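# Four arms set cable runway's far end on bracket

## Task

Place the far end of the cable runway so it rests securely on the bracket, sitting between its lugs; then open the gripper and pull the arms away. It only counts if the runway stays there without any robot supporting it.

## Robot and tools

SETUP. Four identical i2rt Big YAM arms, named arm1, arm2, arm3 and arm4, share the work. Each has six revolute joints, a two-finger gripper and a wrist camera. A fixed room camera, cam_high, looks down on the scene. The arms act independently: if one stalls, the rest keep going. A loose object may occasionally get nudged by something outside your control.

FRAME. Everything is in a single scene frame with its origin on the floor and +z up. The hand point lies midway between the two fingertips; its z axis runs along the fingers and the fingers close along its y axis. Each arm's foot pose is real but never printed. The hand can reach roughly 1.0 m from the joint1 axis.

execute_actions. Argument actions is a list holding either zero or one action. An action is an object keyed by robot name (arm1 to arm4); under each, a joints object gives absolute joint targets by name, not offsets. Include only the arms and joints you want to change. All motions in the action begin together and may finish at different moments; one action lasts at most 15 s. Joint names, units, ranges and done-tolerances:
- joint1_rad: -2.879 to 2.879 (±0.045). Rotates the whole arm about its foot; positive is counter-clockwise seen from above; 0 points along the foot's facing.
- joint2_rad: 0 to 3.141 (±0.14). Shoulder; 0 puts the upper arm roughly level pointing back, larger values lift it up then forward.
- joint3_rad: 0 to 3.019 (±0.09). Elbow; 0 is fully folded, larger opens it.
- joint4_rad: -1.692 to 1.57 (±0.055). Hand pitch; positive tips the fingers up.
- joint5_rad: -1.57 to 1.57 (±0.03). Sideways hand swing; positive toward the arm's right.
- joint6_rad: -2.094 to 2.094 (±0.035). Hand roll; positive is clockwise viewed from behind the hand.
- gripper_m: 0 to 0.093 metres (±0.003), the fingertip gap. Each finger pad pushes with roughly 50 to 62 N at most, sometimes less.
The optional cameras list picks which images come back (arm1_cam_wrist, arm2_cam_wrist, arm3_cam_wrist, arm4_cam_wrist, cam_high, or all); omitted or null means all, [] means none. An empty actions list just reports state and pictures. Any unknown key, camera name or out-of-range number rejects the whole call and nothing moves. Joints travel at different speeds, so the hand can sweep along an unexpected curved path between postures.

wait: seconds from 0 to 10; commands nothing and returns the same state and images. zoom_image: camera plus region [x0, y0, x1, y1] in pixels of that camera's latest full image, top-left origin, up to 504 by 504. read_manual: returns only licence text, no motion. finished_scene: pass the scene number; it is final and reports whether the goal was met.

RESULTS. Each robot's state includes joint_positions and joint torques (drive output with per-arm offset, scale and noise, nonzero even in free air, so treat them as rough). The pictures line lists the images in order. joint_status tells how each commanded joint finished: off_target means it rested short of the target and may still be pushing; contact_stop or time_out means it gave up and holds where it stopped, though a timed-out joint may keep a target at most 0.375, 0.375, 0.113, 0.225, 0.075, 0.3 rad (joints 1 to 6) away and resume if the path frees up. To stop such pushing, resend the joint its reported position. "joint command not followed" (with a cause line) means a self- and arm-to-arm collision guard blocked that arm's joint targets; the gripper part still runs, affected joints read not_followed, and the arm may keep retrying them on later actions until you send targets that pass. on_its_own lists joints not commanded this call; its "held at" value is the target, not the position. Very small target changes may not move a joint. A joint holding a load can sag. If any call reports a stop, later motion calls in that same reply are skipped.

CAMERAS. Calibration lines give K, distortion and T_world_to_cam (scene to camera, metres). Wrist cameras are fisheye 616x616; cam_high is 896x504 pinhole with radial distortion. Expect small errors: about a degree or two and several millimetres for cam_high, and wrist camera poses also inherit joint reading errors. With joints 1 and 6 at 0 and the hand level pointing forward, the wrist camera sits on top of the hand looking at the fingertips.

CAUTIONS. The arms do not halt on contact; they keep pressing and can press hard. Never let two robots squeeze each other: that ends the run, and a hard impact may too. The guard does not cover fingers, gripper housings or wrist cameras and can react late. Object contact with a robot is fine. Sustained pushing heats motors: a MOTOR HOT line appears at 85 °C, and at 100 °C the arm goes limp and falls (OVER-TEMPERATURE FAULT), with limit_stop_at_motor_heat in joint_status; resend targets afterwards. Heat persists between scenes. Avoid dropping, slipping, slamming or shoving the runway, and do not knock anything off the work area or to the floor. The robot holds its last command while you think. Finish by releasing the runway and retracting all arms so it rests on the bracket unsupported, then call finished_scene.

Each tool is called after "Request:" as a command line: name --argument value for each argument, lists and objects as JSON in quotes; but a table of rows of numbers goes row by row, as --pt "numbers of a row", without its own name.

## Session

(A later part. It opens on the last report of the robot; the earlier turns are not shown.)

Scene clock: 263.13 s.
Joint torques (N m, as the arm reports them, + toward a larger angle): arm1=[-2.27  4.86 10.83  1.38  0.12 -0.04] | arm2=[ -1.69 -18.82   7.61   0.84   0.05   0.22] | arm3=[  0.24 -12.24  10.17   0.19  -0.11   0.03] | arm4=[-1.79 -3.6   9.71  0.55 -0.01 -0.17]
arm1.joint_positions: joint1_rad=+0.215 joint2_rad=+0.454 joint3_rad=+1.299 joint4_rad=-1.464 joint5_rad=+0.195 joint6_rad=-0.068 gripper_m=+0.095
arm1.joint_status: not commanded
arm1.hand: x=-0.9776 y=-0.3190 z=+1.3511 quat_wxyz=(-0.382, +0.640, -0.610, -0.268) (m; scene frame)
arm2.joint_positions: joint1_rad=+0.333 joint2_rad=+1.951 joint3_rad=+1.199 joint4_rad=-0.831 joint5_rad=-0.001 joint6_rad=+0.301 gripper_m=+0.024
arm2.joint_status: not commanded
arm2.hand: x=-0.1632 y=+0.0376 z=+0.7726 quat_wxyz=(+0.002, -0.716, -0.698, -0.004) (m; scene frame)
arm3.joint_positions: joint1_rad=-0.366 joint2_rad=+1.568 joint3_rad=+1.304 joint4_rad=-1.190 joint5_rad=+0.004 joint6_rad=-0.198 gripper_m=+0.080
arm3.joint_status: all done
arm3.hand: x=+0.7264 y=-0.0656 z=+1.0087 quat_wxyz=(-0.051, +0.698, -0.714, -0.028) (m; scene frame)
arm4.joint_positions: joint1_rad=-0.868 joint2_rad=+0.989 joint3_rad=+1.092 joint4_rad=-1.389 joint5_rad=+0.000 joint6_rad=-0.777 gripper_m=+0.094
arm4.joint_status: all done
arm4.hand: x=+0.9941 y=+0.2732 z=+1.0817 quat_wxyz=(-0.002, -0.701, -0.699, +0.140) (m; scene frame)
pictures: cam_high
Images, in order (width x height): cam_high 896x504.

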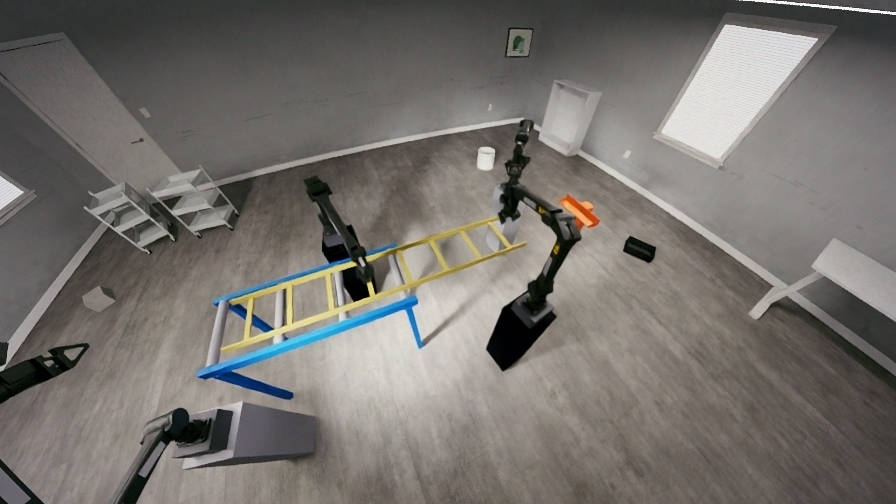

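Request:
execute_actions --actions '[{"arm3":{"joints":{"joint1_rad":0.5,"joint2_rad":1.1,"joint3_rad":1.1,"joint4_rad":-1.3,"joint6_rad":0.5}},"arm4":{"joints":{"joint2_rad":1.3,"joint3_rad":1.3}}}]' --cameras '[]'

Request:
execute_actions --actions '[{"arm4":{"joints":{"joint1_rad":-0.885,"joint2_rad":2.113,"joint3_rad":1.95,"joint4_rad":-1.392,"joint6_rad":-0.8}}}]' --cameras '["arm4_cam_wrist","cam_high"]'

Scene clock: 276.40 s.
Joint torques (N m, as the arm reports them, + toward a larger angle): arm1=[-2.13  4.87 10.85  1.43  0.11 -0.04] | arm2=[ -1.66 -18.78   7.61   0.88   0.05   0.22] | arm3=[ 0.34 -5.14 11.81  0.37  0.07  0.12] | arm4=[ -1.64 -11.1   11.28   0.52  -0.02  -0.18]
arm1.joint_positions: joint1_rad=+0.215 joint2_rad=+0.454 joint3_rad=+1.299 joint4_rad=-1.464 joint5_rad=+0.195 joint6_rad=-0.068 gripper_m=+0.095
arm1.joint_status: not commanded
arm1.hand: x=-0.9776 y=-0.3190 z=+1.3511 quat_wxyz=(-0.382, +0.640, -0.610, -0.268) (m; scene frame)
arm2.joint_positions: joint1_rad=+0.333 joint2_rad=+1.951 joint3_rad=+1.199 joint4_rad=-0.831 joint5_rad=-0.001 joint6_rad=+0.301 gripper_m=+0.024
arm2.joint_status: not commanded
arm2.hand: x=-0.1632 y=+0.0376 z=+0.7726 quat_wxyz=(+0.002, -0.716, -0.698, -0.004) (m; scene frame)
arm3.joint_positions: joint1_rad=+0.493 joint2_rad=+1.080 joint3_rad=+1.095 joint4_rad=-1.287 joint5_rad=+0.001 joint6_rad=+0.488 gripper_m=+0.080
arm3.joint_status: all done
arm3.hand: x=+0.4060 y=-0.2525 z=+1.1094 quat_wxyz=(-0.034, +0.750, -0.644, -0.143) (m; scene frame)
arm4.joint_positions: joint1_rad=-0.868 joint2_rad=+1.306 joint3_rad=+1.268 joint4_rad=-1.397 joint5_rad=+0.000 joint6_rad=-0.778 gripper_m=+0.094
arm4.joint_status: all done
arm4.hand: x=+0.9352 y=+0.2134 z=+1.0496 quat_wxyz=(-0.002, -0.706, -0.705, +0.066) (m; scene frame)
pictures: none
No camera images: the call's "cameras" was empty. Leave "cameras" out to get every camera's image.

Scene clock: 278.17 s.
Joint torques (N m, as the arm reports them, + toward a larger angle): arm1=[-2.13  4.65 10.81  1.38  0.12 -0.04] | arm2=[ -1.64 -18.83   7.59   0.85   0.05   0.22] | arm3=[ 0.32 -5.08 11.81  0.38  0.07  0.14] | arm4=[ -2.21 -24.4   11.34   0.41  -0.03  -0.19]
arm1.joint_positions: joint1_rad=+0.215 joint2_rad=+0.454 joint3_rad=+1.299 joint4_rad=-1.464 joint5_rad=+0.195 joint6_rad=-0.068 gripper_m=+0.095
arm1.joint_status: not commanded
arm1.hand: x=-0.9776 y=-0.3190 z=+1.3511 quat_wxyz=(-0.382, +0.640, -0.610, -0.268) (m; scene frame)
arm2.joint_positions: joint1_rad=+0.333 joint2_rad=+1.951 joint3_rad=+1.199 joint4_rad=-0.831 joint5_rad=-0.001 joint6_rad=+0.301 gripper_m=+0.024
arm2.joint_status: not commanded
arm2.hand: x=-0.1632 y=+0.0376 z=+0.7726 quat_wxyz=(+0.002, -0.716, -0.698, -0.004) (m; scene frame)
arm3.joint_positions: joint1_rad=+0.493 joint2_rad=+1.080 joint3_rad=+1.095 joint4_rad=-1.287 joint5_rad=+0.001 joint6_rad=+0.488 gripper_m=+0.080
arm3.joint_status: not commanded
arm3.hand: x=+0.4060 y=-0.2525 z=+1.1094 quat_wxyz=(-0.034, +0.750, -0.644, -0.143) (m; scene frame)
arm4.joint_positions: joint1_rad=-0.868 joint2_rad=+2.114 joint3_rad=+1.910 joint4_rad=-1.393 joint5_rad=+0.000 joint6_rad=-0.788 gripper_m=+0.094
arm4.joint_status: all done
arm4.hand: x=+0.7673 y=+0.0428 z=+0.8896 quat_wxyz=(-0.001, -0.704, -0.710, -0.015) (m; scene frame)
pictures: arm4_cam_wrist, cam_high
camera_calibration (this result's frames):
arm4_cam_wrist: T_world_to_cam=[[-0.999305, -0.0116275, -0.0354036, 0.79956], [-0.0303981, 0.80389, 0.594001, -0.532152], [0.0215539, 0.594664, -0.803685, 0.794756], [0, 0, 0, 1]] pos_world=[0.765698, -0.0355245, 0.98314]
Images, in order (width x height): arm4_cam_wrist 616x616, cam_high 896x504.

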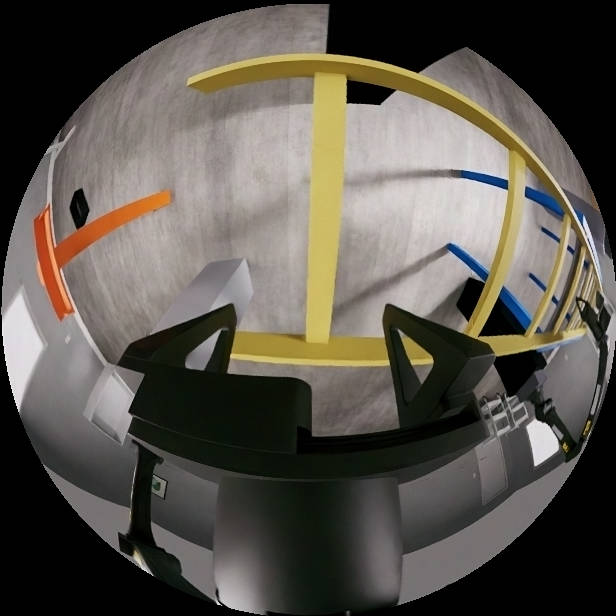

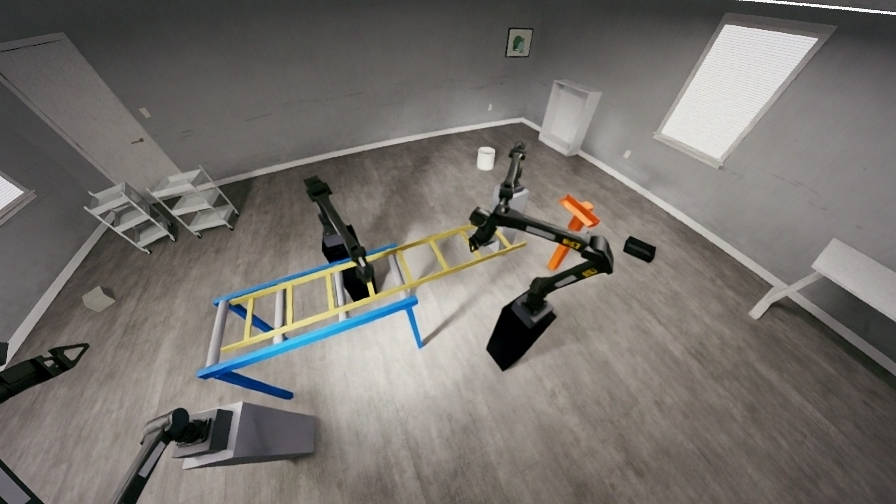

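Request:
execute_actions --actions '[{"arm4":{"joints":{"joint2_rad":2.236,"joint3_rad":1.845,"joint4_rad":-1.16,"joint6_rad":-0.73}},"arm3":{"joints":{"joint1_rad":1.2,"joint2_rad":0.6,"joint3_rad":0.9}}}]' --cameras '["arm4_cam_wrist"]'

Scene clock: 290.17 s.
Joint torques (N m, as the arm reports them, + toward a larger angle): arm1=[-2.08  4.94 10.87  1.41  0.12 -0.04] | arm2=[ -1.69 -18.82   7.59   0.86   0.05   0.22] | arm3=[ 0.63  1.7  11.65  0.82  0.07  0.12] | arm4=[ -2.13 -25.12   8.9    0.73  -0.01   0.06]
arm1.joint_positions: joint1_rad=+0.215 joint2_rad=+0.454 joint3_rad=+1.299 joint4_rad=-1.464 joint5_rad=+0.195 joint6_rad=-0.068 gripper_m=+0.095
arm1.joint_status: not commanded
arm1.hand: x=-0.9776 y=-0.3190 z=+1.3511 quat_wxyz=(-0.382, +0.640, -0.610, -0.268) (m; scene frame)
arm2.joint_positions: joint1_rad=+0.333 joint2_rad=+1.951 joint3_rad=+1.199 joint4_rad=-0.831 joint5_rad=-0.001 joint6_rad=+0.301 gripper_m=+0.024
arm2.joint_status: not commanded
arm2.hand: x=-0.1632 y=+0.0376 z=+0.7726 quat_wxyz=(+0.002, -0.716, -0.698, -0.004) (m; scene frame)
arm3.joint_positions: joint1_rad=+1.189 joint2_rad=+0.591 joint3_rad=+0.898 joint4_rad=-1.288 joint5_rad=+0.001 joint6_rad=+0.489 gripper_m=+0.080
arm3.joint_status: all done
arm3.hand: x=+0.3794 y=-0.4817 z=+1.1508 quat_wxyz=(+0.036, +0.896, -0.339, -0.286) (m; scene frame)
arm4.joint_positions: joint1_rad=-0.868 joint2_rad=+2.238 joint3_rad=+1.832 joint4_rad=-1.170 joint5_rad=+0.000 joint6_rad=-0.743 gripper_m=+0.094
arm4.joint_status: all done
arm4.hand: x=+0.7566 y=+0.0316 z=+0.7825 quat_wxyz=(-0.001, -0.720, -0.694, -0.004) (m; scene frame)
pictures: arm4_cam_wrist
camera_calibration (this result's frames):
arm4_cam_wrist: T_world_to_cam=[[-0.999236, 0.0333975, -0.0202921, 0.771641], [0.0153282, 0.812604, 0.582615, -0.485746], [0.0359473, 0.581859, -0.812495, 0.711963], [0, 0, 0, 1]] pos_world=[0.752904, -0.0453136, 0.877127]
Images, in order (width x height): arm4_cam_wrist 616x616.

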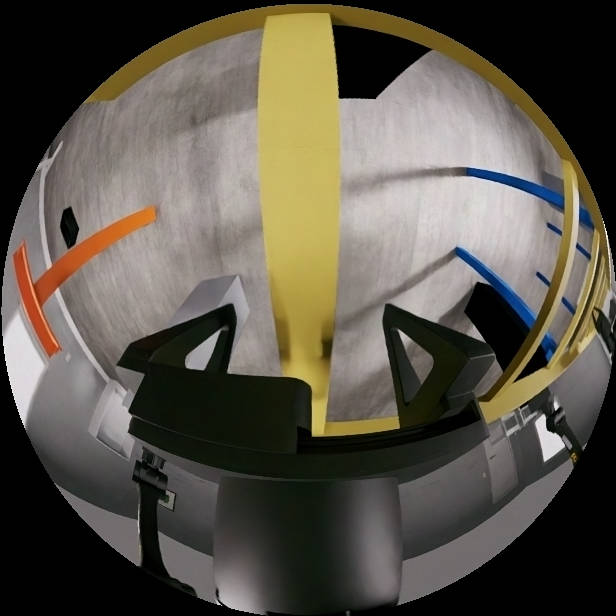

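Request:
execute_actions --actions '[{"arm4":{"joints":{"joint6_rad":-0.775,"gripper_m":0.0}},"arm2":{"joints":{"gripper_m":0.07}}}]' --cameras '["arm4_cam_wrist"]'

Request:
execute_actions --actions '[{"arm2":{"joints":{"joint2_rad":1.5,"joint3_rad":1.3,"joint4_rad":-1.2}}}]' --cameras '[]'

Scene clock: 296.00 s.
Joint torques (N m, as the arm reports them, + toward a larger angle): arm1=[-2.13  4.77 10.85  1.4   0.11 -0.05] | arm2=[ -1.83 -18.81   7.61   0.84   0.05   0.1 ] | arm3=[ 0.6   1.58 11.68  0.82  0.07  0.12] | arm4=[ -2.34 -25.42   8.96   0.77   0.11  -0.22]
arm1.joint_positions: joint1_rad=+0.215 joint2_rad=+0.454 joint3_rad=+1.299 joint4_rad=-1.464 joint5_rad=+0.195 joint6_rad=-0.068 gripper_m=+0.095
arm1.joint_status: not commanded
arm1.hand: x=-0.9776 y=-0.3190 z=+1.3511 quat_wxyz=(-0.382, +0.640, -0.610, -0.268) (m; scene frame)
arm2.joint_positions: joint1_rad=+0.333 joint2_rad=+1.951 joint3_rad=+1.199 joint4_rad=-0.830 joint5_rad=-0.002 joint6_rad=+0.314 gripper_m=+0.070
arm2.joint_status: all done
arm2.hand: x=-0.1631 y=+0.0374 z=+0.7726 quat_wxyz=(+0.001, -0.720, -0.694, -0.004) (m; scene frame)
arm3.joint_positions: joint1_rad=+1.189 joint2_rad=+0.591 joint3_rad=+0.898 joint4_rad=-1.288 joint5_rad=+0.001 joint6_rad=+0.489 gripper_m=+0.080
arm3.joint_status: not commanded
arm3.hand: x=+0.3794 y=-0.4817 z=+1.1508 quat_wxyz=(+0.036, +0.896, -0.339, -0.286) (m; scene frame)
arm4.joint_positions: joint1_rad=-0.868 joint2_rad=+2.238 joint3_rad=+1.831 joint4_rad=-1.170 joint5_rad=-0.003 joint6_rad=-0.760 gripper_m=+0.024
arm4.joint_status: gripper_m off_target (ended at +0.024, target +0.000); the others done
arm4.hand: x=+0.7571 y=+0.0317 z=+0.7821 quat_wxyz=(-0.003, -0.714, -0.700, -0.005) (m; scene frame)
pictures: arm4_cam_wrist
camera_calibration (this result's frames):
arm4_cam_wrist: T_world_to_cam=[[-0.999595, 0.0158498, -0.0236411, 0.775638], [-0.000842632, 0.81376, 0.5812, -0.47228], [0.0284501, 0.580984, -0.813417, 0.717996], [0, 0, 0, 1]] pos_world=[0.754499, -0.0451159, 0.876857]
Images, in order (width x height): arm4_cam_wrist 616x616.

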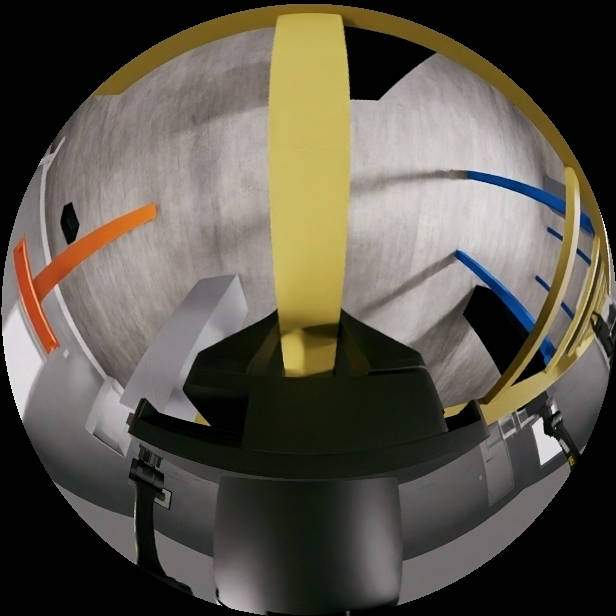

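Scene clock: 297.40 s.
Joint torques (N m, as the arm reports them, + toward a larger angle): arm1=[-2.05  4.84 10.88  1.4   0.12 -0.05] | arm2=[ -1.66 -13.25  10.68   0.33   0.05   0.11] | arm3=[ 0.57  1.6  11.68  0.82  0.07  0.12] | arm4=[ -2.29 -25.33   8.92   0.74   0.11  -0.22]
arm1.joint_positions: joint1_rad=+0.215 joint2_rad=+0.454 joint3_rad=+1.299 joint4_rad=-1.464 joint5_rad=+0.195 joint6_rad=-0.068 gripper_m=+0.095
arm1.joint_status: not commanded
arm1.hand: x=-0.9776 y=-0.3190 z=+1.3511 quat_wxyz=(-0.382, +0.640, -0.610, -0.268) (m; scene frame)
arm2.joint_positions: joint1_rad=+0.333 joint2_rad=+1.487 joint3_rad=+1.285 joint4_rad=-1.188 joint5_rad=-0.002 joint6_rad=+0.314 gripper_m=+0.070
arm2.joint_status: all done
arm2.hand: x=-0.1715 y=+0.0625 z=+1.0175 quat_wxyz=(-0.083, -0.717, -0.691, +0.041) (m; scene frame)
arm3.joint_positions: joint1_rad=+1.189 joint2_rad=+0.591 joint3_rad=+0.898 joint4_rad=-1.288 joint5_rad=+0.001 joint6_rad=+0.489 gripper_m=+0.080
arm3.joint_status: not commanded
arm3.hand: x=+0.3794 y=-0.4817 z=+1.1508 quat_wxyz=(+0.036, +0.896, -0.339, -0.286) (m; scene frame)
arm4.joint_positions: joint1_rad=-0.868 joint2_rad=+2.238 joint3_rad=+1.831 joint4_rad=-1.170 joint5_rad=-0.003 joint6_rad=-0.760 gripper_m=+0.024
arm4.joint_status: not commanded
arm4.hand: x=+0.7571 y=+0.0317 z=+0.7821 quat_wxyz=(-0.003, -0.714, -0.700, -0.005) (m; scene frame)
pictures: none
No camera images: the call's "cameras" was empty. Leave "cameras" out to get every camera's image.

Request:
execute_actions --actions '[{"arm4":{"joints":{"joint1_rad":-0.752,"joint2_rad":2.09,"joint3_rad":1.57,"joint4_rad":-1.04,"joint6_rad":-0.64}}}]' --cameras '["arm4_cam_wrist","cam_high"]'

Scene clock: 308.17 s.
Joint torques (N m, as the arm reports them, + toward a larger angle): arm1=[-2.13  4.84 10.86  1.38  0.13 -0.04] | arm2=[ -1.72 -13.21  10.76   0.39   0.05   0.1 ] | arm3=[ 0.62  1.61 11.68  0.83  0.07  0.12] | arm4=[ -2.56 -22.99   9.84   0.19   0.05  -0.22]
arm1.joint_positions: joint1_rad=+0.215 joint2_rad=+0.454 joint3_rad=+1.299 joint4_rad=-1.464 joint5_rad=+0.195 joint6_rad=-0.068 gripper_m=+0.095
arm1.joint_status: not commanded
arm1.hand: x=-0.9776 y=-0.3190 z=+1.3511 quat_wxyz=(-0.382, +0.640, -0.610, -0.268) (m; scene frame)
arm2.joint_positions: joint1_rad=+0.333 joint2_rad=+1.487 joint3_rad=+1.285 joint4_rad=-1.188 joint5_rad=-0.002 joint6_rad=+0.314 gripper_m=+0.070
arm2.joint_status: not commanded
arm2.hand: x=-0.1715 y=+0.0625 z=+1.0175 quat_wxyz=(-0.083, -0.717, -0.691, +0.041) (m; scene frame)
arm3.joint_positions: joint1_rad=+1.189 joint2_rad=+0.591 joint3_rad=+0.898 joint4_rad=-1.288 joint5_rad=+0.001 joint6_rad=+0.489 gripper_m=+0.080
arm3.joint_status: not commanded
arm3.hand: x=+0.3794 y=-0.4817 z=+1.1508 quat_wxyz=(+0.036, +0.896, -0.339, -0.286) (m; scene frame)
arm4.joint_positions: joint1_rad=-0.733 joint2_rad=+2.093 joint3_rad=+1.534 joint4_rad=-1.033 joint5_rad=-0.002 joint6_rad=-0.626 gripper_m=+0.024
arm4.joint_status: all done
arm4.hand: x=+0.8667 y=+0.0295 z=+0.7703 quat_wxyz=(-0.001, -0.713, -0.701, -0.012) (m; scene frame)
pictures: arm4_cam_wrist, cam_high
camera_calibration (this result's frames):
arm4_cam_wrist: T_world_to_cam=[[-0.999436, 0.0149709, -0.0300517, 0.889783], [-0.00571182, 0.806216, 0.591594, -0.467153], [0.0330848, 0.591432, -0.805676, 0.696214], [0, 0, 0, 1]] pos_world=[0.863579, -0.0484575, 0.864027]
Images, in order (width x height): arm4_cam_wrist 616x616, cam_high 896x504.

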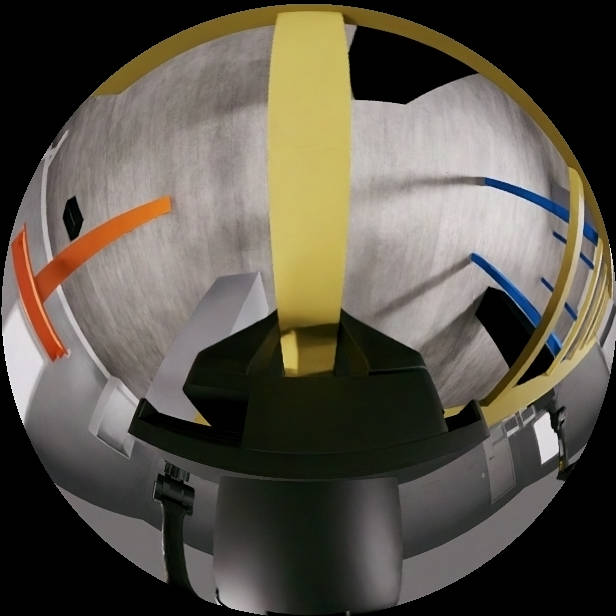

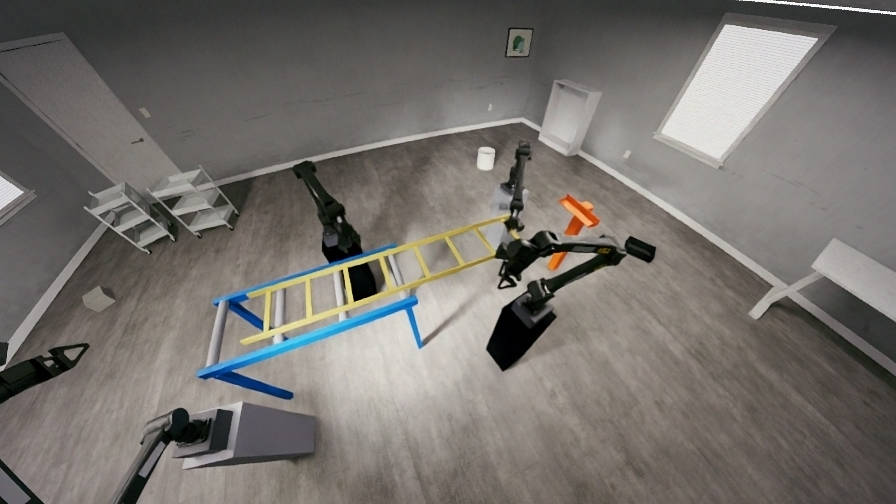

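Request:
execute_actions --actions '[{"arm4":{"joints":{"joint1_rad":-0.60,"joint2_rad":1.955,"joint3_rad":1.40,"joint4_rad":-0.97,"joint6_rad":-0.49}},"arm3":{"joints":{"joint1_rad":-0.3,"joint6_rad":0}}}]' --cameras '[]'

Request:
execute_actions --actions '[{"arm4":{"joints":{"joint1_rad":-0.37,"joint2_rad":1.85,"joint3_rad":1.25,"joint4_rad":-0.91,"joint6_rad":-0.26}},"arm3":{"joints":{"joint1_rad":-1.55}}}]' --cameras '["arm4_cam_wrist","cam_high"]'

Scene clock: 325.63 s.
Joint torques (N m, as the arm reports them, + toward a larger angle): arm1=[-2.02  5.16 10.8   1.44  0.12 -0.04] | arm2=[ -1.73 -13.2   10.75   0.39   0.06   0.11] | arm3=[-1.08  1.72 11.68  0.84  0.04 -0.06] | arm4=[ -2.51 -23.75  10.45  -0.23   0.12  -0.25]
arm1.joint_positions: joint1_rad=+0.215 joint2_rad=+0.454 joint3_rad=+1.299 joint4_rad=-1.464 joint5_rad=+0.195 joint6_rad=-0.068 gripper_m=+0.095
arm1.joint_status: not commanded
arm1.hand: x=-0.9776 y=-0.3190 z=+1.3511 quat_wxyz=(-0.382, +0.640, -0.610, -0.268) (m; scene frame)
arm2.joint_positions: joint1_rad=+0.333 joint2_rad=+1.487 joint3_rad=+1.285 joint4_rad=-1.188 joint5_rad=-0.002 joint6_rad=+0.314 gripper_m=+0.070
arm2.joint_status: not commanded
arm2.hand: x=-0.1715 y=+0.0625 z=+1.0175 quat_wxyz=(-0.083, -0.717, -0.691, +0.041) (m; scene frame)
arm3.joint_positions: joint1_rad=-0.289 joint2_rad=+0.591 joint3_rad=+0.898 joint4_rad=-1.288 joint5_rad=+0.000 joint6_rad=+0.013 gripper_m=+0.080
arm3.joint_status: all done
arm3.hand: x=+0.6541 y=-0.2961 z=+1.1518 quat_wxyz=(-0.219, +0.623, -0.727, -0.189) (m; scene frame)
arm4.joint_positions: joint1_rad=-0.580 joint2_rad=+1.996 joint3_rad=+1.350 joint4_rad=-0.953 joint5_rad=-0.003 joint6_rad=-0.473 gripper_m=+0.024
arm4.joint_status: all done
arm4.hand: x=+0.9662 y=+0.0260 z=+0.7659 quat_wxyz=(+0.002, -0.714, -0.700, -0.015) (m; scene frame)
pictures: none
No camera images: the call's "cameras" was empty. Leave "cameras" out to get every camera's image.

Scene clock: 327.43 s.
Joint torques (N m, as the arm reports them, + toward a larger angle): arm1=[-2.17  4.83 10.83  1.41  0.12 -0.05] | arm2=[ -1.66 -13.28  10.76   0.37   0.05   0.11] | arm3=[-1.05  1.72 11.68  0.84  0.05 -0.03] | arm4=[ -1.38 -23.21  10.71  -0.44   0.05  -0.04]
arm1.joint_positions: joint1_rad=+0.215 joint2_rad=+0.454 joint3_rad=+1.299 joint4_rad=-1.464 joint5_rad=+0.195 joint6_rad=-0.068 gripper_m=+0.095
arm1.joint_status: not commanded
arm1.hand: x=-0.9776 y=-0.3190 z=+1.3511 quat_wxyz=(-0.382, +0.640, -0.610, -0.268) (m; scene frame)
arm2.joint_positions: joint1_rad=+0.333 joint2_rad=+1.487 joint3_rad=+1.285 joint4_rad=-1.188 joint5_rad=-0.002 joint6_rad=+0.314 gripper_m=+0.070
arm2.joint_status: not commanded
arm2.hand: x=-0.1715 y=+0.0625 z=+1.0175 quat_wxyz=(-0.083, -0.717, -0.691, +0.041) (m; scene frame)
arm3.joint_positions: joint1_rad=-1.539 joint2_rad=+0.591 joint3_rad=+0.898 joint4_rad=-1.288 joint5_rad=+0.000 joint6_rad=+0.010 gripper_m=+0.080
arm3.joint_status: all done
arm3.hand: x=+0.8608 y=-0.4965 z=+1.1531 quat_wxyz=(-0.291, +0.080, -0.953, -0.026) (m; scene frame)
arm4.joint_positions: joint1_rad=-0.365 joint2_rad=+1.912 joint3_rad=+1.190 joint4_rad=-0.889 joint5_rad=+0.000 joint6_rad=-0.263 gripper_m=+0.024
arm4.joint_status: all done
arm4.hand: x=+1.0861 y=+0.0295 z=+0.7610 quat_wxyz=(+0.009, -0.712, -0.702, -0.019) (m; scene frame)
pictures: arm4_cam_wrist, cam_high
camera_calibration (this result's frames):
arm4_cam_wrist: T_world_to_cam=[[-0.999568, 0.0107836, -0.0273263, 1.10698], [-0.00813953, 0.792111, 0.610323, -0.471552], [0.0282269, 0.610282, -0.791681, 0.675586], [0, 0, 0, 1]] pos_world=[1.0836, -0.0507141, 0.852898]
Images, in order (width x height): arm4_cam_wrist 616x616, cam_high 896x504.

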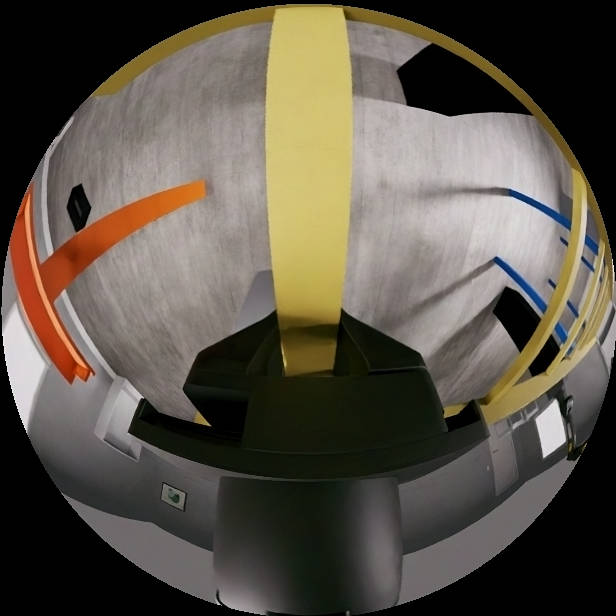

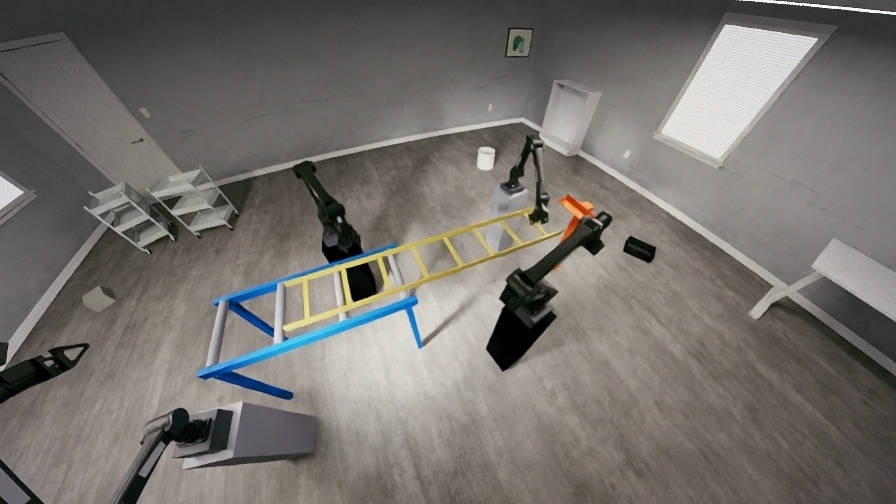

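Request:
execute_actions --actions '[{"arm4":{"joints":{"joint1_rad":-0.023,"joint2_rad":1.69,"joint3_rad":1.30,"joint4_rad":-1.02,"joint6_rad":0.085}},"arm3":{"joints":{"joint2_rad":1.9,"joint3_rad":1.3,"joint4_rad":0.6,"joint5_rad":-0.9}}}]' --cameras '["arm3_cam_wrist","arm4_cam_wrist","cam_high"]'

Scene clock: 336.33 s.
Joint torques (N m, as the arm reports them, + toward a larger angle): arm1=[-2.28  5.05 10.77  1.41  0.12 -0.04] | arm2=[ -1.68 -13.18  10.74   0.39   0.06   0.11] | arm3=[ -1.15 -19.15  11.35   2.29  -0.12  -0.03] | arm4=[ -0.18 -30.52  13.69  -0.77   0.17   0.1 ]
arm1.joint_positions: joint1_rad=+0.215 joint2_rad=+0.454 joint3_rad=+1.299 joint4_rad=-1.464 joint5_rad=+0.195 joint6_rad=-0.068 gripper_m=+0.095
arm1.joint_status: not commanded
arm1.hand: x=-0.9776 y=-0.3190 z=+1.3511 quat_wxyz=(-0.382, +0.640, -0.610, -0.268) (m; scene frame)
arm2.joint_positions: joint1_rad=+0.333 joint2_rad=+1.487 joint3_rad=+1.285 joint4_rad=-1.188 joint5_rad=-0.002 joint6_rad=+0.314 gripper_m=+0.070
arm2.joint_status: not commanded
arm2.hand: x=-0.1715 y=+0.0625 z=+1.0175 quat_wxyz=(-0.083, -0.717, -0.691, +0.041) (m; scene frame)
arm3.joint_positions: joint1_rad=-1.539 joint2_rad=+1.882 joint3_rad=+1.288 joint4_rad=+0.579 joint5_rad=-0.896 joint6_rad=+0.010 gripper_m=+0.080
arm3.joint_status: all done
arm3.hand: x=+1.2846 y=-0.2841 z=+1.0998 quat_wxyz=(-0.602, +0.358, -0.613, -0.365) (m; scene frame)
arm4.joint_positions: joint1_rad=-0.038 joint2_rad=+1.838 joint3_rad=+1.205 joint4_rad=-0.990 joint5_rad=-0.003 joint6_rad=+0.069 gripper_m=+0.024
arm4.joint_status: joint2_rad time_out (moved -0.075 of -0.222); joint3_rad time_out (moved +0.015 of +0.110); the others done
arm4.on_its_own: joint2_rad reads +1.838 and still pushes toward +1.690 since a time_out; joint3_rad reads +1.205 and still pushes toward +1.300 since a time_out
arm4.hand: x=+1.2443 y=+0.0184 z=+0.8016 quat_wxyz=(+0.017, -0.713, -0.700, -0.020) (m; scene frame)
pictures: arm3_cam_wrist, arm4_cam_wrist, cam_high
camera_calibration (this result's frames):
arm3_cam_wrist: T_world_to_cam=[[0.878513, -0.477551, -0.0126606, -1.24837], [-0.288113, -0.508507, -0.811425, 1.12155], [0.381059, 0.716495, -0.584319, 0.476829], [0, 0, 0, 1]] pos_world=[1.23814, -0.367492, 1.17287]
arm4_cam_wrist: T_world_to_cam=[[-0.99975, 0.0157575, -0.0158691, 1.25725], [0.00249467, 0.783749, 0.621073, -0.507975], [0.0222239, 0.620878, -0.783592, 0.710836], [0, 0, 0, 1]] pos_world=[1.2424, -0.0630284, 0.892446]
Images, in order (width x height): arm3_cam_wrist 616x616, arm4_cam_wrist 616x616, cam_high 896x504.

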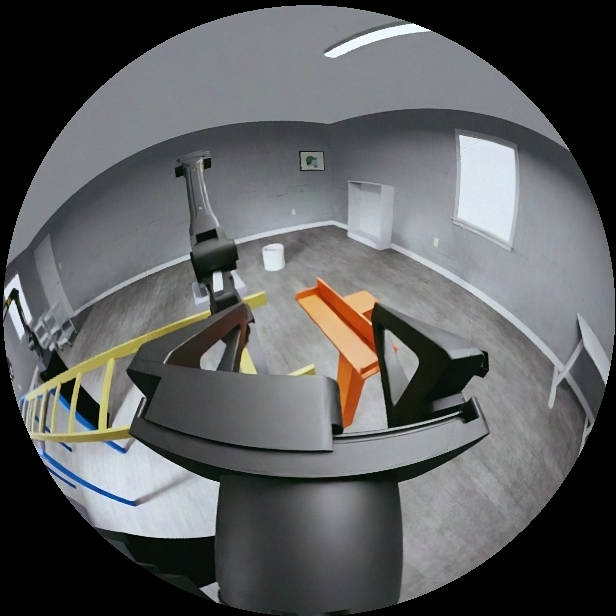

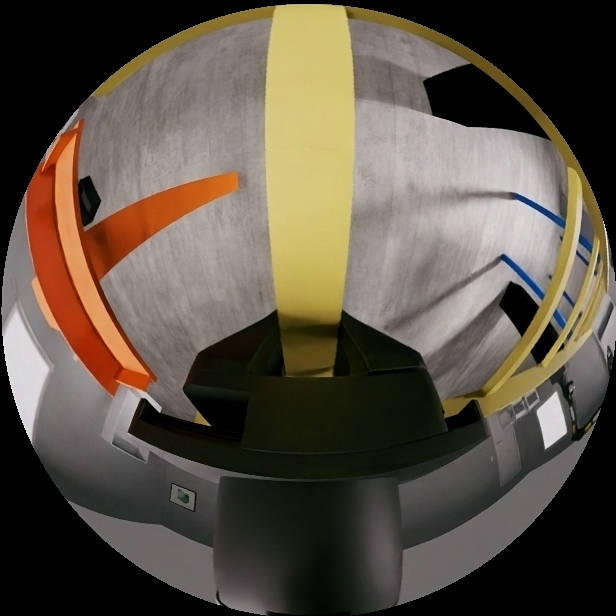

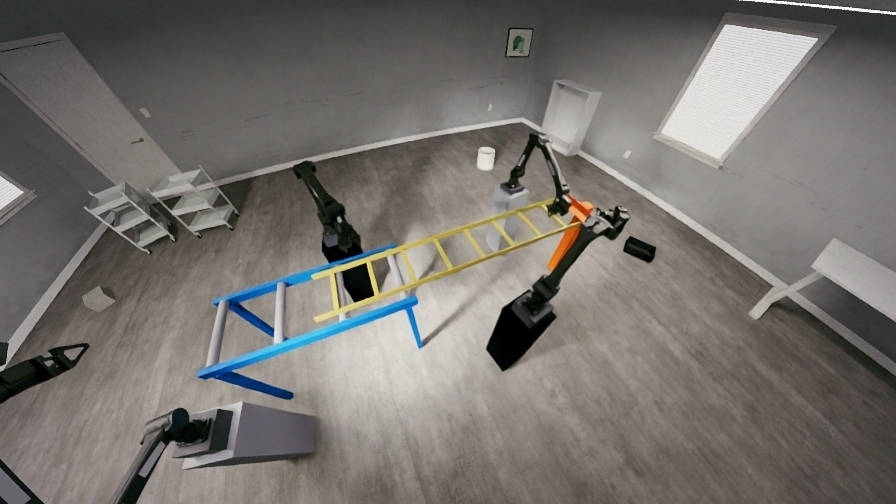

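Request:
execute_actions --actions '[{"arm4":{"joints":{"joint1_rad":0.105,"joint2_rad":1.65,"joint3_rad":1.36,"joint4_rad":-1.04,"joint6_rad":0.215}},"arm3":{"joints":{"joint1_rad":-1.65,"joint4_rad":0.0,"joint6_rad":-0.4}}}]' --cameras '["arm3_cam_wrist","arm4_cam_wrist"]'

Scene clock: 353.43 s.
Joint torques (N m, as the arm reports them, + toward a larger angle): arm1=[-1.96  4.85 10.9   1.41  0.12 -0.06] | arm2=[ -1.68 -13.24  10.75   0.38   0.05   0.1 ] | arm3=[  0.63 -19.11  11.21   0.88  -0.41  -0.06] | arm4=[ -1.62 -34.11  15.    -1.22   0.31  -0.06]
arm1.joint_positions: joint1_rad=+0.215 joint2_rad=+0.454 joint3_rad=+1.299 joint4_rad=-1.464 joint5_rad=+0.195 joint6_rad=-0.068 gripper_m=+0.095
arm1.joint_status: not commanded
arm1.hand: x=-0.9776 y=-0.3190 z=+1.3511 quat_wxyz=(-0.382, +0.640, -0.610, -0.268) (m; scene frame)
arm2.joint_positions: joint1_rad=+0.333 joint2_rad=+1.487 joint3_rad=+1.285 joint4_rad=-1.188 joint5_rad=-0.002 joint6_rad=+0.314 gripper_m=+0.070
arm2.joint_status: not commanded
arm2.hand: x=-0.1715 y=+0.0625 z=+1.0175 quat_wxyz=(-0.083, -0.717, -0.691, +0.041) (m; scene frame)
arm3.joint_positions: joint1_rad=-1.662 joint2_rad=+1.882 joint3_rad=+1.288 joint4_rad=+0.016 joint5_rad=-0.898 joint6_rad=-0.388 gripper_m=+0.080
arm3.joint_status: all done
arm3.hand: x=+1.2816 y=-0.3690 z=+1.0036 quat_wxyz=(-0.488, +0.377, -0.726, -0.304) (m; scene frame)
arm4.joint_positions: joint1_rad=+0.114 joint2_rad=+1.838 joint3_rad=+1.205 joint4_rad=-0.997 joint5_rad=-0.006 joint6_rad=+0.215 gripper_m=+0.024
arm4.joint_status: joint2_rad time_out (moved +0.000 of -0.188); joint3_rad time_out (moved +0.000 of +0.155); the others done
arm4.on_its_own: joint2_rad reads +1.838 and still pushes toward +1.650 since a time_out; joint3_rad reads +1.205 and still pushes toward +1.317 since a time_out
arm4.hand: x=+1.3174 y=+0.0294 z=+0.8020 quat_wxyz=(+0.022, -0.711, -0.703, -0.020) (m; scene frame)
pictures: arm3_cam_wrist, arm4_cam_wrist
camera_calibration (this result's frames):
arm3_cam_wrist: T_world_to_cam=[[0.844244, -0.531286, -0.0706248, -1.20519], [-0.4715, -0.673576, -0.569195, 0.930458], [0.254834, 0.513839, -0.819164, 0.805194], [0, 0, 0, 1]] pos_world=[1.251, -0.427309, 1.10408]
arm4_cam_wrist: T_world_to_cam=[[-0.999913, 0.0088958, -0.00978386, 1.32569], [0.000806358, 0.77953, 0.626364, -0.518944], [0.0131988, 0.626301, -0.779469, 0.71107], [0, 0, 0, 1]] pos_world=[1.31661, -0.0526045, 0.892275]
Images, in order (width x height): arm3_cam_wrist 616x616, arm4_cam_wrist 616x616.

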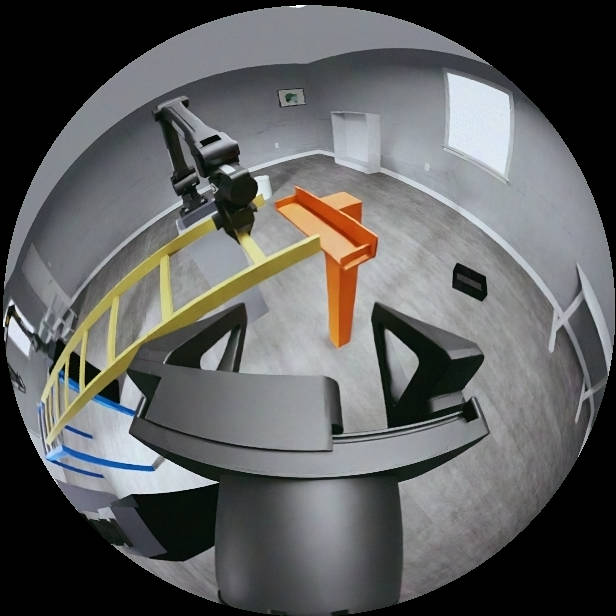

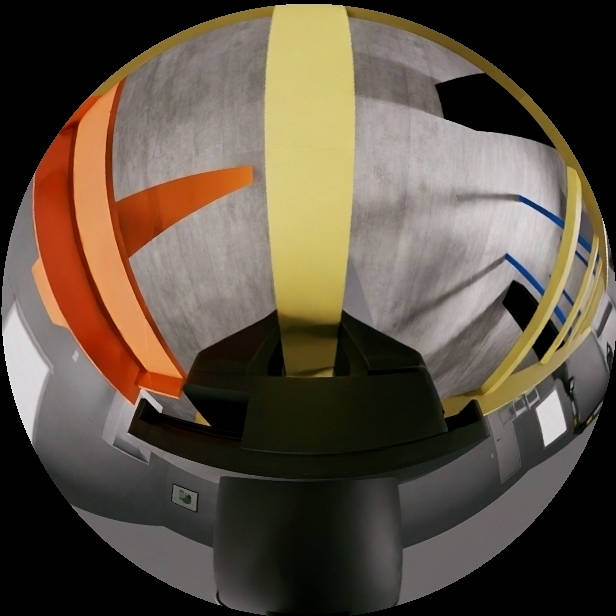

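Request:
zoom_image --camera "arm3_cam_wrist" --region '[200, 160, 400, 300]'

Region (200, 160, 400, 300) of arm3_cam_wrist's 616x616 image, scaled by 2.520, with more detail than that image has; it fills the top 353 rows of this view, and the rest is white.

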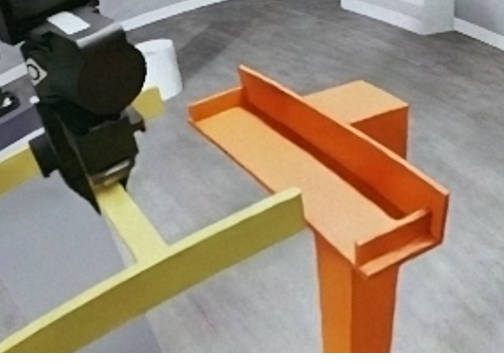

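Request:
execute_actions --actions '[{"arm4":{"joints":{"joint1_rad":0.10,"joint2_rad":1.70,"joint3_rad":1.49,"joint4_rad":-1.08}}}]' --cameras '["arm3_cam_wrist","arm4_cam_wrist"]'

Request:
zoom_image --camera "arm3_cam_wrist" --region '[200, 160, 400, 300]'

Scene clock: 376.23 s.
Joint torques (N m, as the arm reports them, + toward a larger angle): arm1=[-2.06  5.   10.86  1.36  0.11 -0.04] | arm2=[ -1.69 -13.23  10.75   0.38   0.06   0.1 ] | arm3=[  0.64 -19.14  11.21   0.88  -0.41  -0.06] | arm4=[ -1.54 -33.13  15.3   -0.11   0.24  -0.14]
arm1.joint_positions: joint1_rad=+0.215 joint2_rad=+0.454 joint3_rad=+1.299 joint4_rad=-1.464 joint5_rad=+0.195 joint6_rad=-0.068 gripper_m=+0.095
arm1.joint_status: not commanded
arm1.hand: x=-0.9776 y=-0.3190 z=+1.3511 quat_wxyz=(-0.382, +0.640, -0.610, -0.268) (m; scene frame)
arm2.joint_positions: joint1_rad=+0.333 joint2_rad=+1.487 joint3_rad=+1.285 joint4_rad=-1.188 joint5_rad=-0.002 joint6_rad=+0.314 gripper_m=+0.070
arm2.joint_status: not commanded
arm2.hand: x=-0.1715 y=+0.0625 z=+1.0175 quat_wxyz=(-0.083, -0.717, -0.691, +0.041) (m; scene frame)
arm3.joint_positions: joint1_rad=-1.662 joint2_rad=+1.882 joint3_rad=+1.288 joint4_rad=+0.016 joint5_rad=-0.898 joint6_rad=-0.388 gripper_m=+0.080
arm3.joint_status: not commanded
arm3.hand: x=+1.2816 y=-0.3690 z=+1.0036 quat_wxyz=(-0.488, +0.377, -0.726, -0.304) (m; scene frame)
arm4.joint_positions: joint1_rad=+0.108 joint2_rad=+1.868 joint3_rad=+1.319 joint4_rad=-1.068 joint5_rad=-0.004 joint6_rad=+0.224 gripper_m=+0.024
arm4.joint_status: joint2_rad time_out (moved +0.030 of -0.138); joint3_rad time_out (moved +0.114 of +0.285); the others done
arm4.on_its_own: joint2_rad reads +1.868 and still pushes toward +1.700 since a time_out; joint3_rad reads +1.319 and still pushes toward +1.431 since a time_out
arm4.hand: x=+1.3202 y=-0.0020 z=+0.8233 quat_wxyz=(+0.017, -0.716, -0.697, -0.016) (m; scene frame)
pictures: arm3_cam_wrist, arm4_cam_wrist
camera_calibration (this result's frames):
arm3_cam_wrist: T_world_to_cam=[[0.844244, -0.531286, -0.0706248, -1.20519], [-0.4715, -0.673576, -0.569195, 0.930458], [0.254834, 0.513839, -0.819164, 0.805194], [0, 0, 0, 1]] pos_world=[1.251, -0.427309, 1.10408]
arm4_cam_wrist: T_world_to_cam=[[-0.999661, 0.0239598, -0.01014, 1.32902], [0.012618, 0.787326, 0.616408, -0.515205], [0.0227525, 0.616071, -0.787362, 0.741165], [0, 0, 0, 1]] pos_world=[1.31821, -0.0828195, 0.914617]
Images, in order (width x height): arm3_cam_wrist 616x616, arm4_cam_wrist 616x616.

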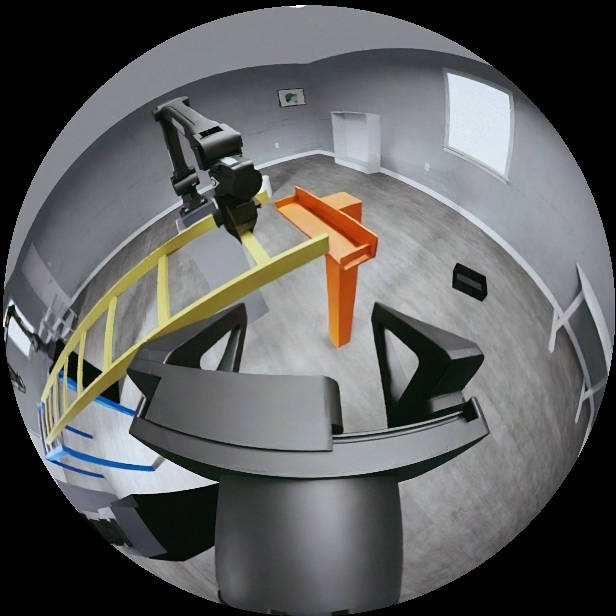

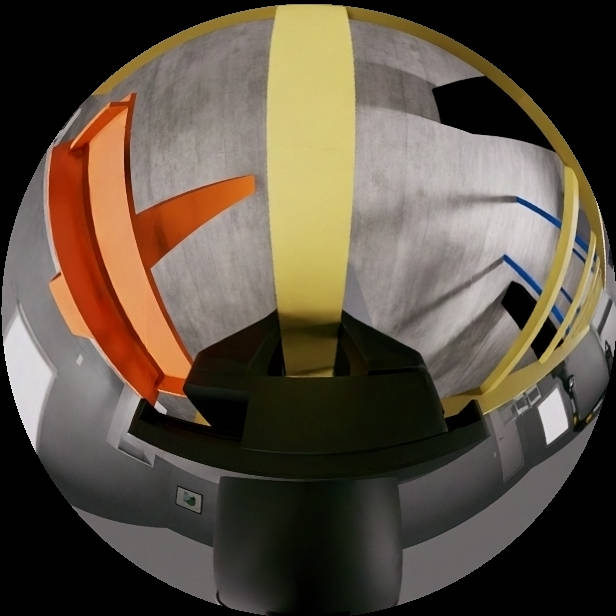

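Region (200, 160, 400, 300) of arm3_cam_wrist's 616x616 image, scaled by 2.520, with more detail than that image has; it fills the top 353 rows of this view, and the rest is white.

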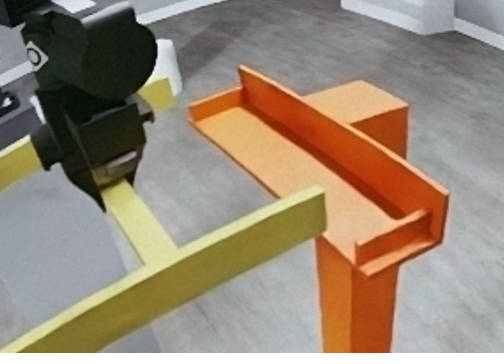

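Request:
execute_actions --actions '[{"arm3":{"joints":{"joint1_rad":-0.875,"joint2_rad":1.7,"joint3_rad":0.85,"joint4_rad":0.85,"joint5_rad":0.84,"joint6_rad":0,"gripper_m":0.093}}}]' --cameras '["arm3_cam_wrist"]'

Scene clock: 400.03 s.
Joint torques (N m, as the arm reports them, + toward a larger angle): arm1=[-2.3   4.77 10.83  1.44  0.13 -0.05] | arm2=[ -1.63 -13.28  10.75   0.39   0.05   0.1 ] | arm3=[  0.03 -15.11   8.49   2.34   0.24   0.15] | arm4=[ -1.68 -33.44  15.28  -0.14   0.24  -0.16]
arm1.joint_positions: joint1_rad=+0.215 joint2_rad=+0.454 joint3_rad=+1.299 joint4_rad=-1.464 joint5_rad=+0.195 joint6_rad=-0.068 gripper_m=+0.095
arm1.joint_status: not commanded
arm1.hand: x=-0.9776 y=-0.3190 z=+1.3511 quat_wxyz=(-0.382, +0.640, -0.610, -0.268) (m; scene frame)
arm2.joint_positions: joint1_rad=+0.333 joint2_rad=+1.487 joint3_rad=+1.285 joint4_rad=-1.188 joint5_rad=-0.002 joint6_rad=+0.314 gripper_m=+0.070
arm2.joint_status: not commanded
arm2.hand: x=-0.1715 y=+0.0625 z=+1.0175 quat_wxyz=(-0.083, -0.717, -0.691, +0.041) (m; scene frame)
arm3.joint_positions: joint1_rad=-0.879 joint2_rad=+1.697 joint3_rad=+0.850 joint4_rad=+0.829 joint5_rad=+0.836 joint6_rad=-0.012 gripper_m=+0.093
arm3.joint_status: all done
arm3.hand: x=+1.1016 y=-0.1951 z=+1.0528 quat_wxyz=(-0.704, +0.010, -0.710, +0.009) (m; scene frame)
arm4.joint_positions: joint1_rad=+0.108 joint2_rad=+1.868 joint3_rad=+1.319 joint4_rad=-1.068 joint5_rad=-0.004 joint6_rad=+0.224 gripper_m=+0.024
arm4.joint_status: not commanded
arm4.on_its_own: joint2_rad reads +1.868 and still pushes toward +1.700 since a time_out; joint3_rad reads +1.319 and still pushes toward +1.431 since a time_out
arm4.hand: x=+1.3202 y=-0.0020 z=+0.8233 quat_wxyz=(+0.017, -0.716, -0.697, -0.016) (m; scene frame)
pictures: arm3_cam_wrist
camera_calibration (this result's frames):
arm3_cam_wrist: T_world_to_cam=[[0.00078671, -0.999532, 0.0305682, -0.226078], [-0.584275, -0.0252672, -0.811162, 1.49617], [0.811556, -0.0172221, -0.584021, -0.162399], [0, 0, 0, 1]] pos_world=[1.00615, -0.190965, 1.12571]
Images, in order (width x height): arm3_cam_wrist 616x616.

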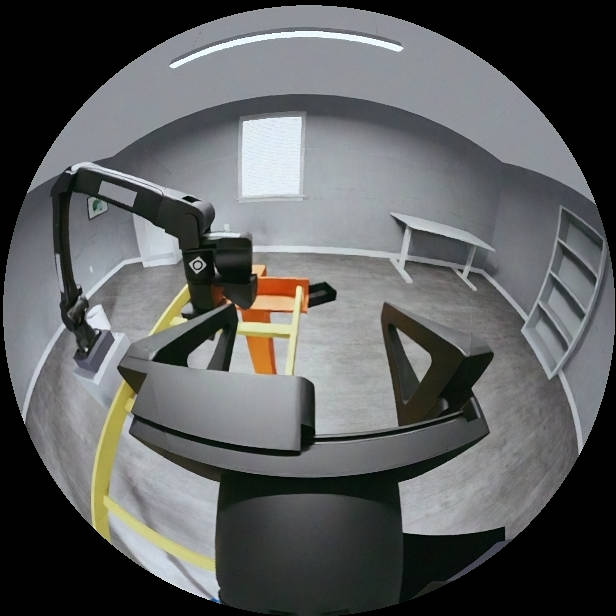

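Request:
zoom_image --camera "arm3_cam_wrist" --region '[170, 250, 350, 380]'

Region (170, 250, 350, 380) of arm3_cam_wrist's 616x616 image, scaled by 2.800, with more detail than that image has.

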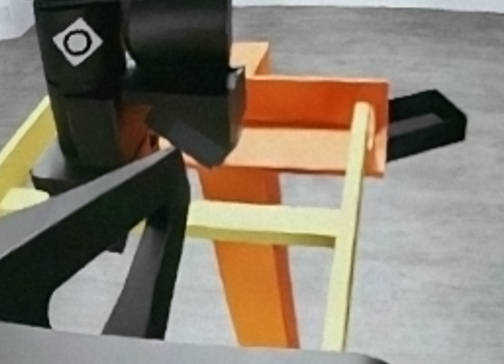

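Request:
execute_actions --actions '[{"arm4":{"joints":{"joint1_rad":0.265,"joint4_rad":-1.04,"joint6_rad":0.38}}}]' --cameras '["arm3_cam_wrist","arm4_cam_wrist"]'

Request:
zoom_image --camera "arm3_cam_wrist" --region '[170, 250, 350, 380]'

Scene clock: 414.07 s.
Joint torques (N m, as the arm reports them, + toward a larger angle): arm1=[-2.09  4.72 10.84  1.41  0.12 -0.04] | arm2=[ -1.73 -13.26  10.75   0.39   0.05   0.1 ] | arm3=[  0.05 -15.14   8.49   2.33   0.24   0.16] | arm4=[ -1.68 -33.69  15.37   0.28   0.47  -0.08]
arm1.joint_positions: joint1_rad=+0.215 joint2_rad=+0.454 joint3_rad=+1.299 joint4_rad=-1.464 joint5_rad=+0.195 joint6_rad=-0.068 gripper_m=+0.095
arm1.joint_status: not commanded
arm1.hand: x=-0.9776 y=-0.3190 z=+1.3511 quat_wxyz=(-0.382, +0.640, -0.610, -0.268) (m; scene frame)
arm2.joint_positions: joint1_rad=+0.333 joint2_rad=+1.487 joint3_rad=+1.285 joint4_rad=-1.188 joint5_rad=-0.002 joint6_rad=+0.314 gripper_m=+0.070
arm2.joint_status: not commanded
arm2.hand: x=-0.1715 y=+0.0625 z=+1.0175 quat_wxyz=(-0.083, -0.717, -0.691, +0.041) (m; scene frame)
arm3.joint_positions: joint1_rad=-0.879 joint2_rad=+1.697 joint3_rad=+0.850 joint4_rad=+0.829 joint5_rad=+0.836 joint6_rad=-0.012 gripper_m=+0.093
arm3.joint_status: not commanded
arm3.hand: x=+1.1016 y=-0.1951 z=+1.0528 quat_wxyz=(-0.704, +0.010, -0.710, +0.009) (m; scene frame)
arm4.joint_positions: joint1_rad=+0.274 joint2_rad=+1.874 joint3_rad=+1.319 joint4_rad=-1.038 joint5_rad=-0.010 joint6_rad=+0.382 gripper_m=+0.024
arm4.joint_status: all done
arm4.on_its_own: joint2_rad reads +1.874 and still pushes toward +1.700 since a time_out; joint3_rad reads +1.319 and still pushes toward +1.431 since a time_out
arm4.hand: x=+1.4054 y=+0.0155 z=+0.8205 quat_wxyz=(+0.007, -0.714, -0.700, -0.010) (m; scene frame)
pictures: arm3_cam_wrist, arm4_cam_wrist
camera_calibration (this result's frames):
arm3_cam_wrist: T_world_to_cam=[[0.00078671, -0.999532, 0.0305682, -0.226078], [-0.584275, -0.0252672, -0.811162, 1.49617], [0.811556, -0.0172221, -0.584021, -0.162399], [0, 0, 0, 1]] pos_world=[1.00615, -0.190965, 1.12571]
arm4_cam_wrist: T_world_to_cam=[[-0.999711, 0.0162272, -0.0177164, 1.42012], [0.00239476, 0.801055, 0.598586, -0.499548], [0.0239052, 0.598371, -0.800863, 0.736033], [0, 0, 0, 1]] pos_world=[1.40331, -0.0632998, 0.913643]
Images, in order (width x height): arm3_cam_wrist 616x616, arm4_cam_wrist 616x616.

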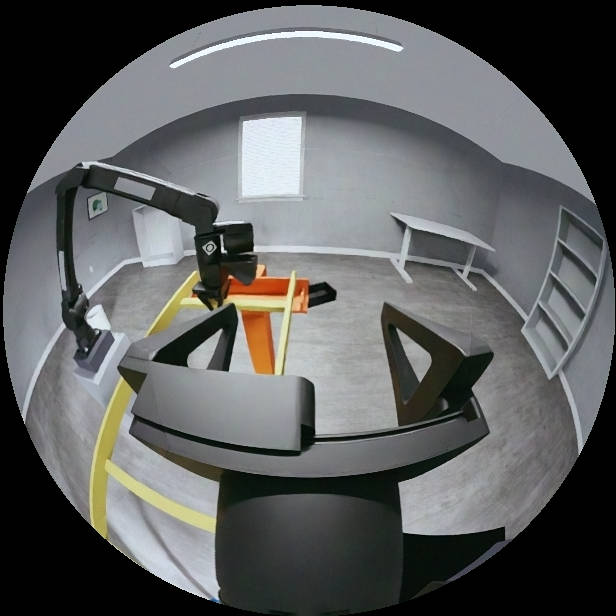

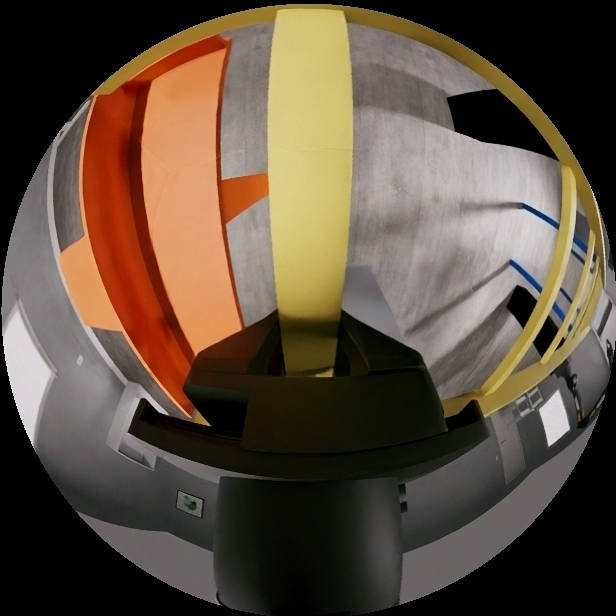

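Region (170, 250, 350, 380) of arm3_cam_wrist's 616x616 image, scaled by 2.800, with more detail than that image has.

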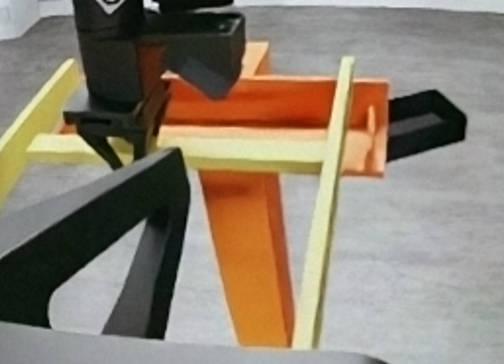

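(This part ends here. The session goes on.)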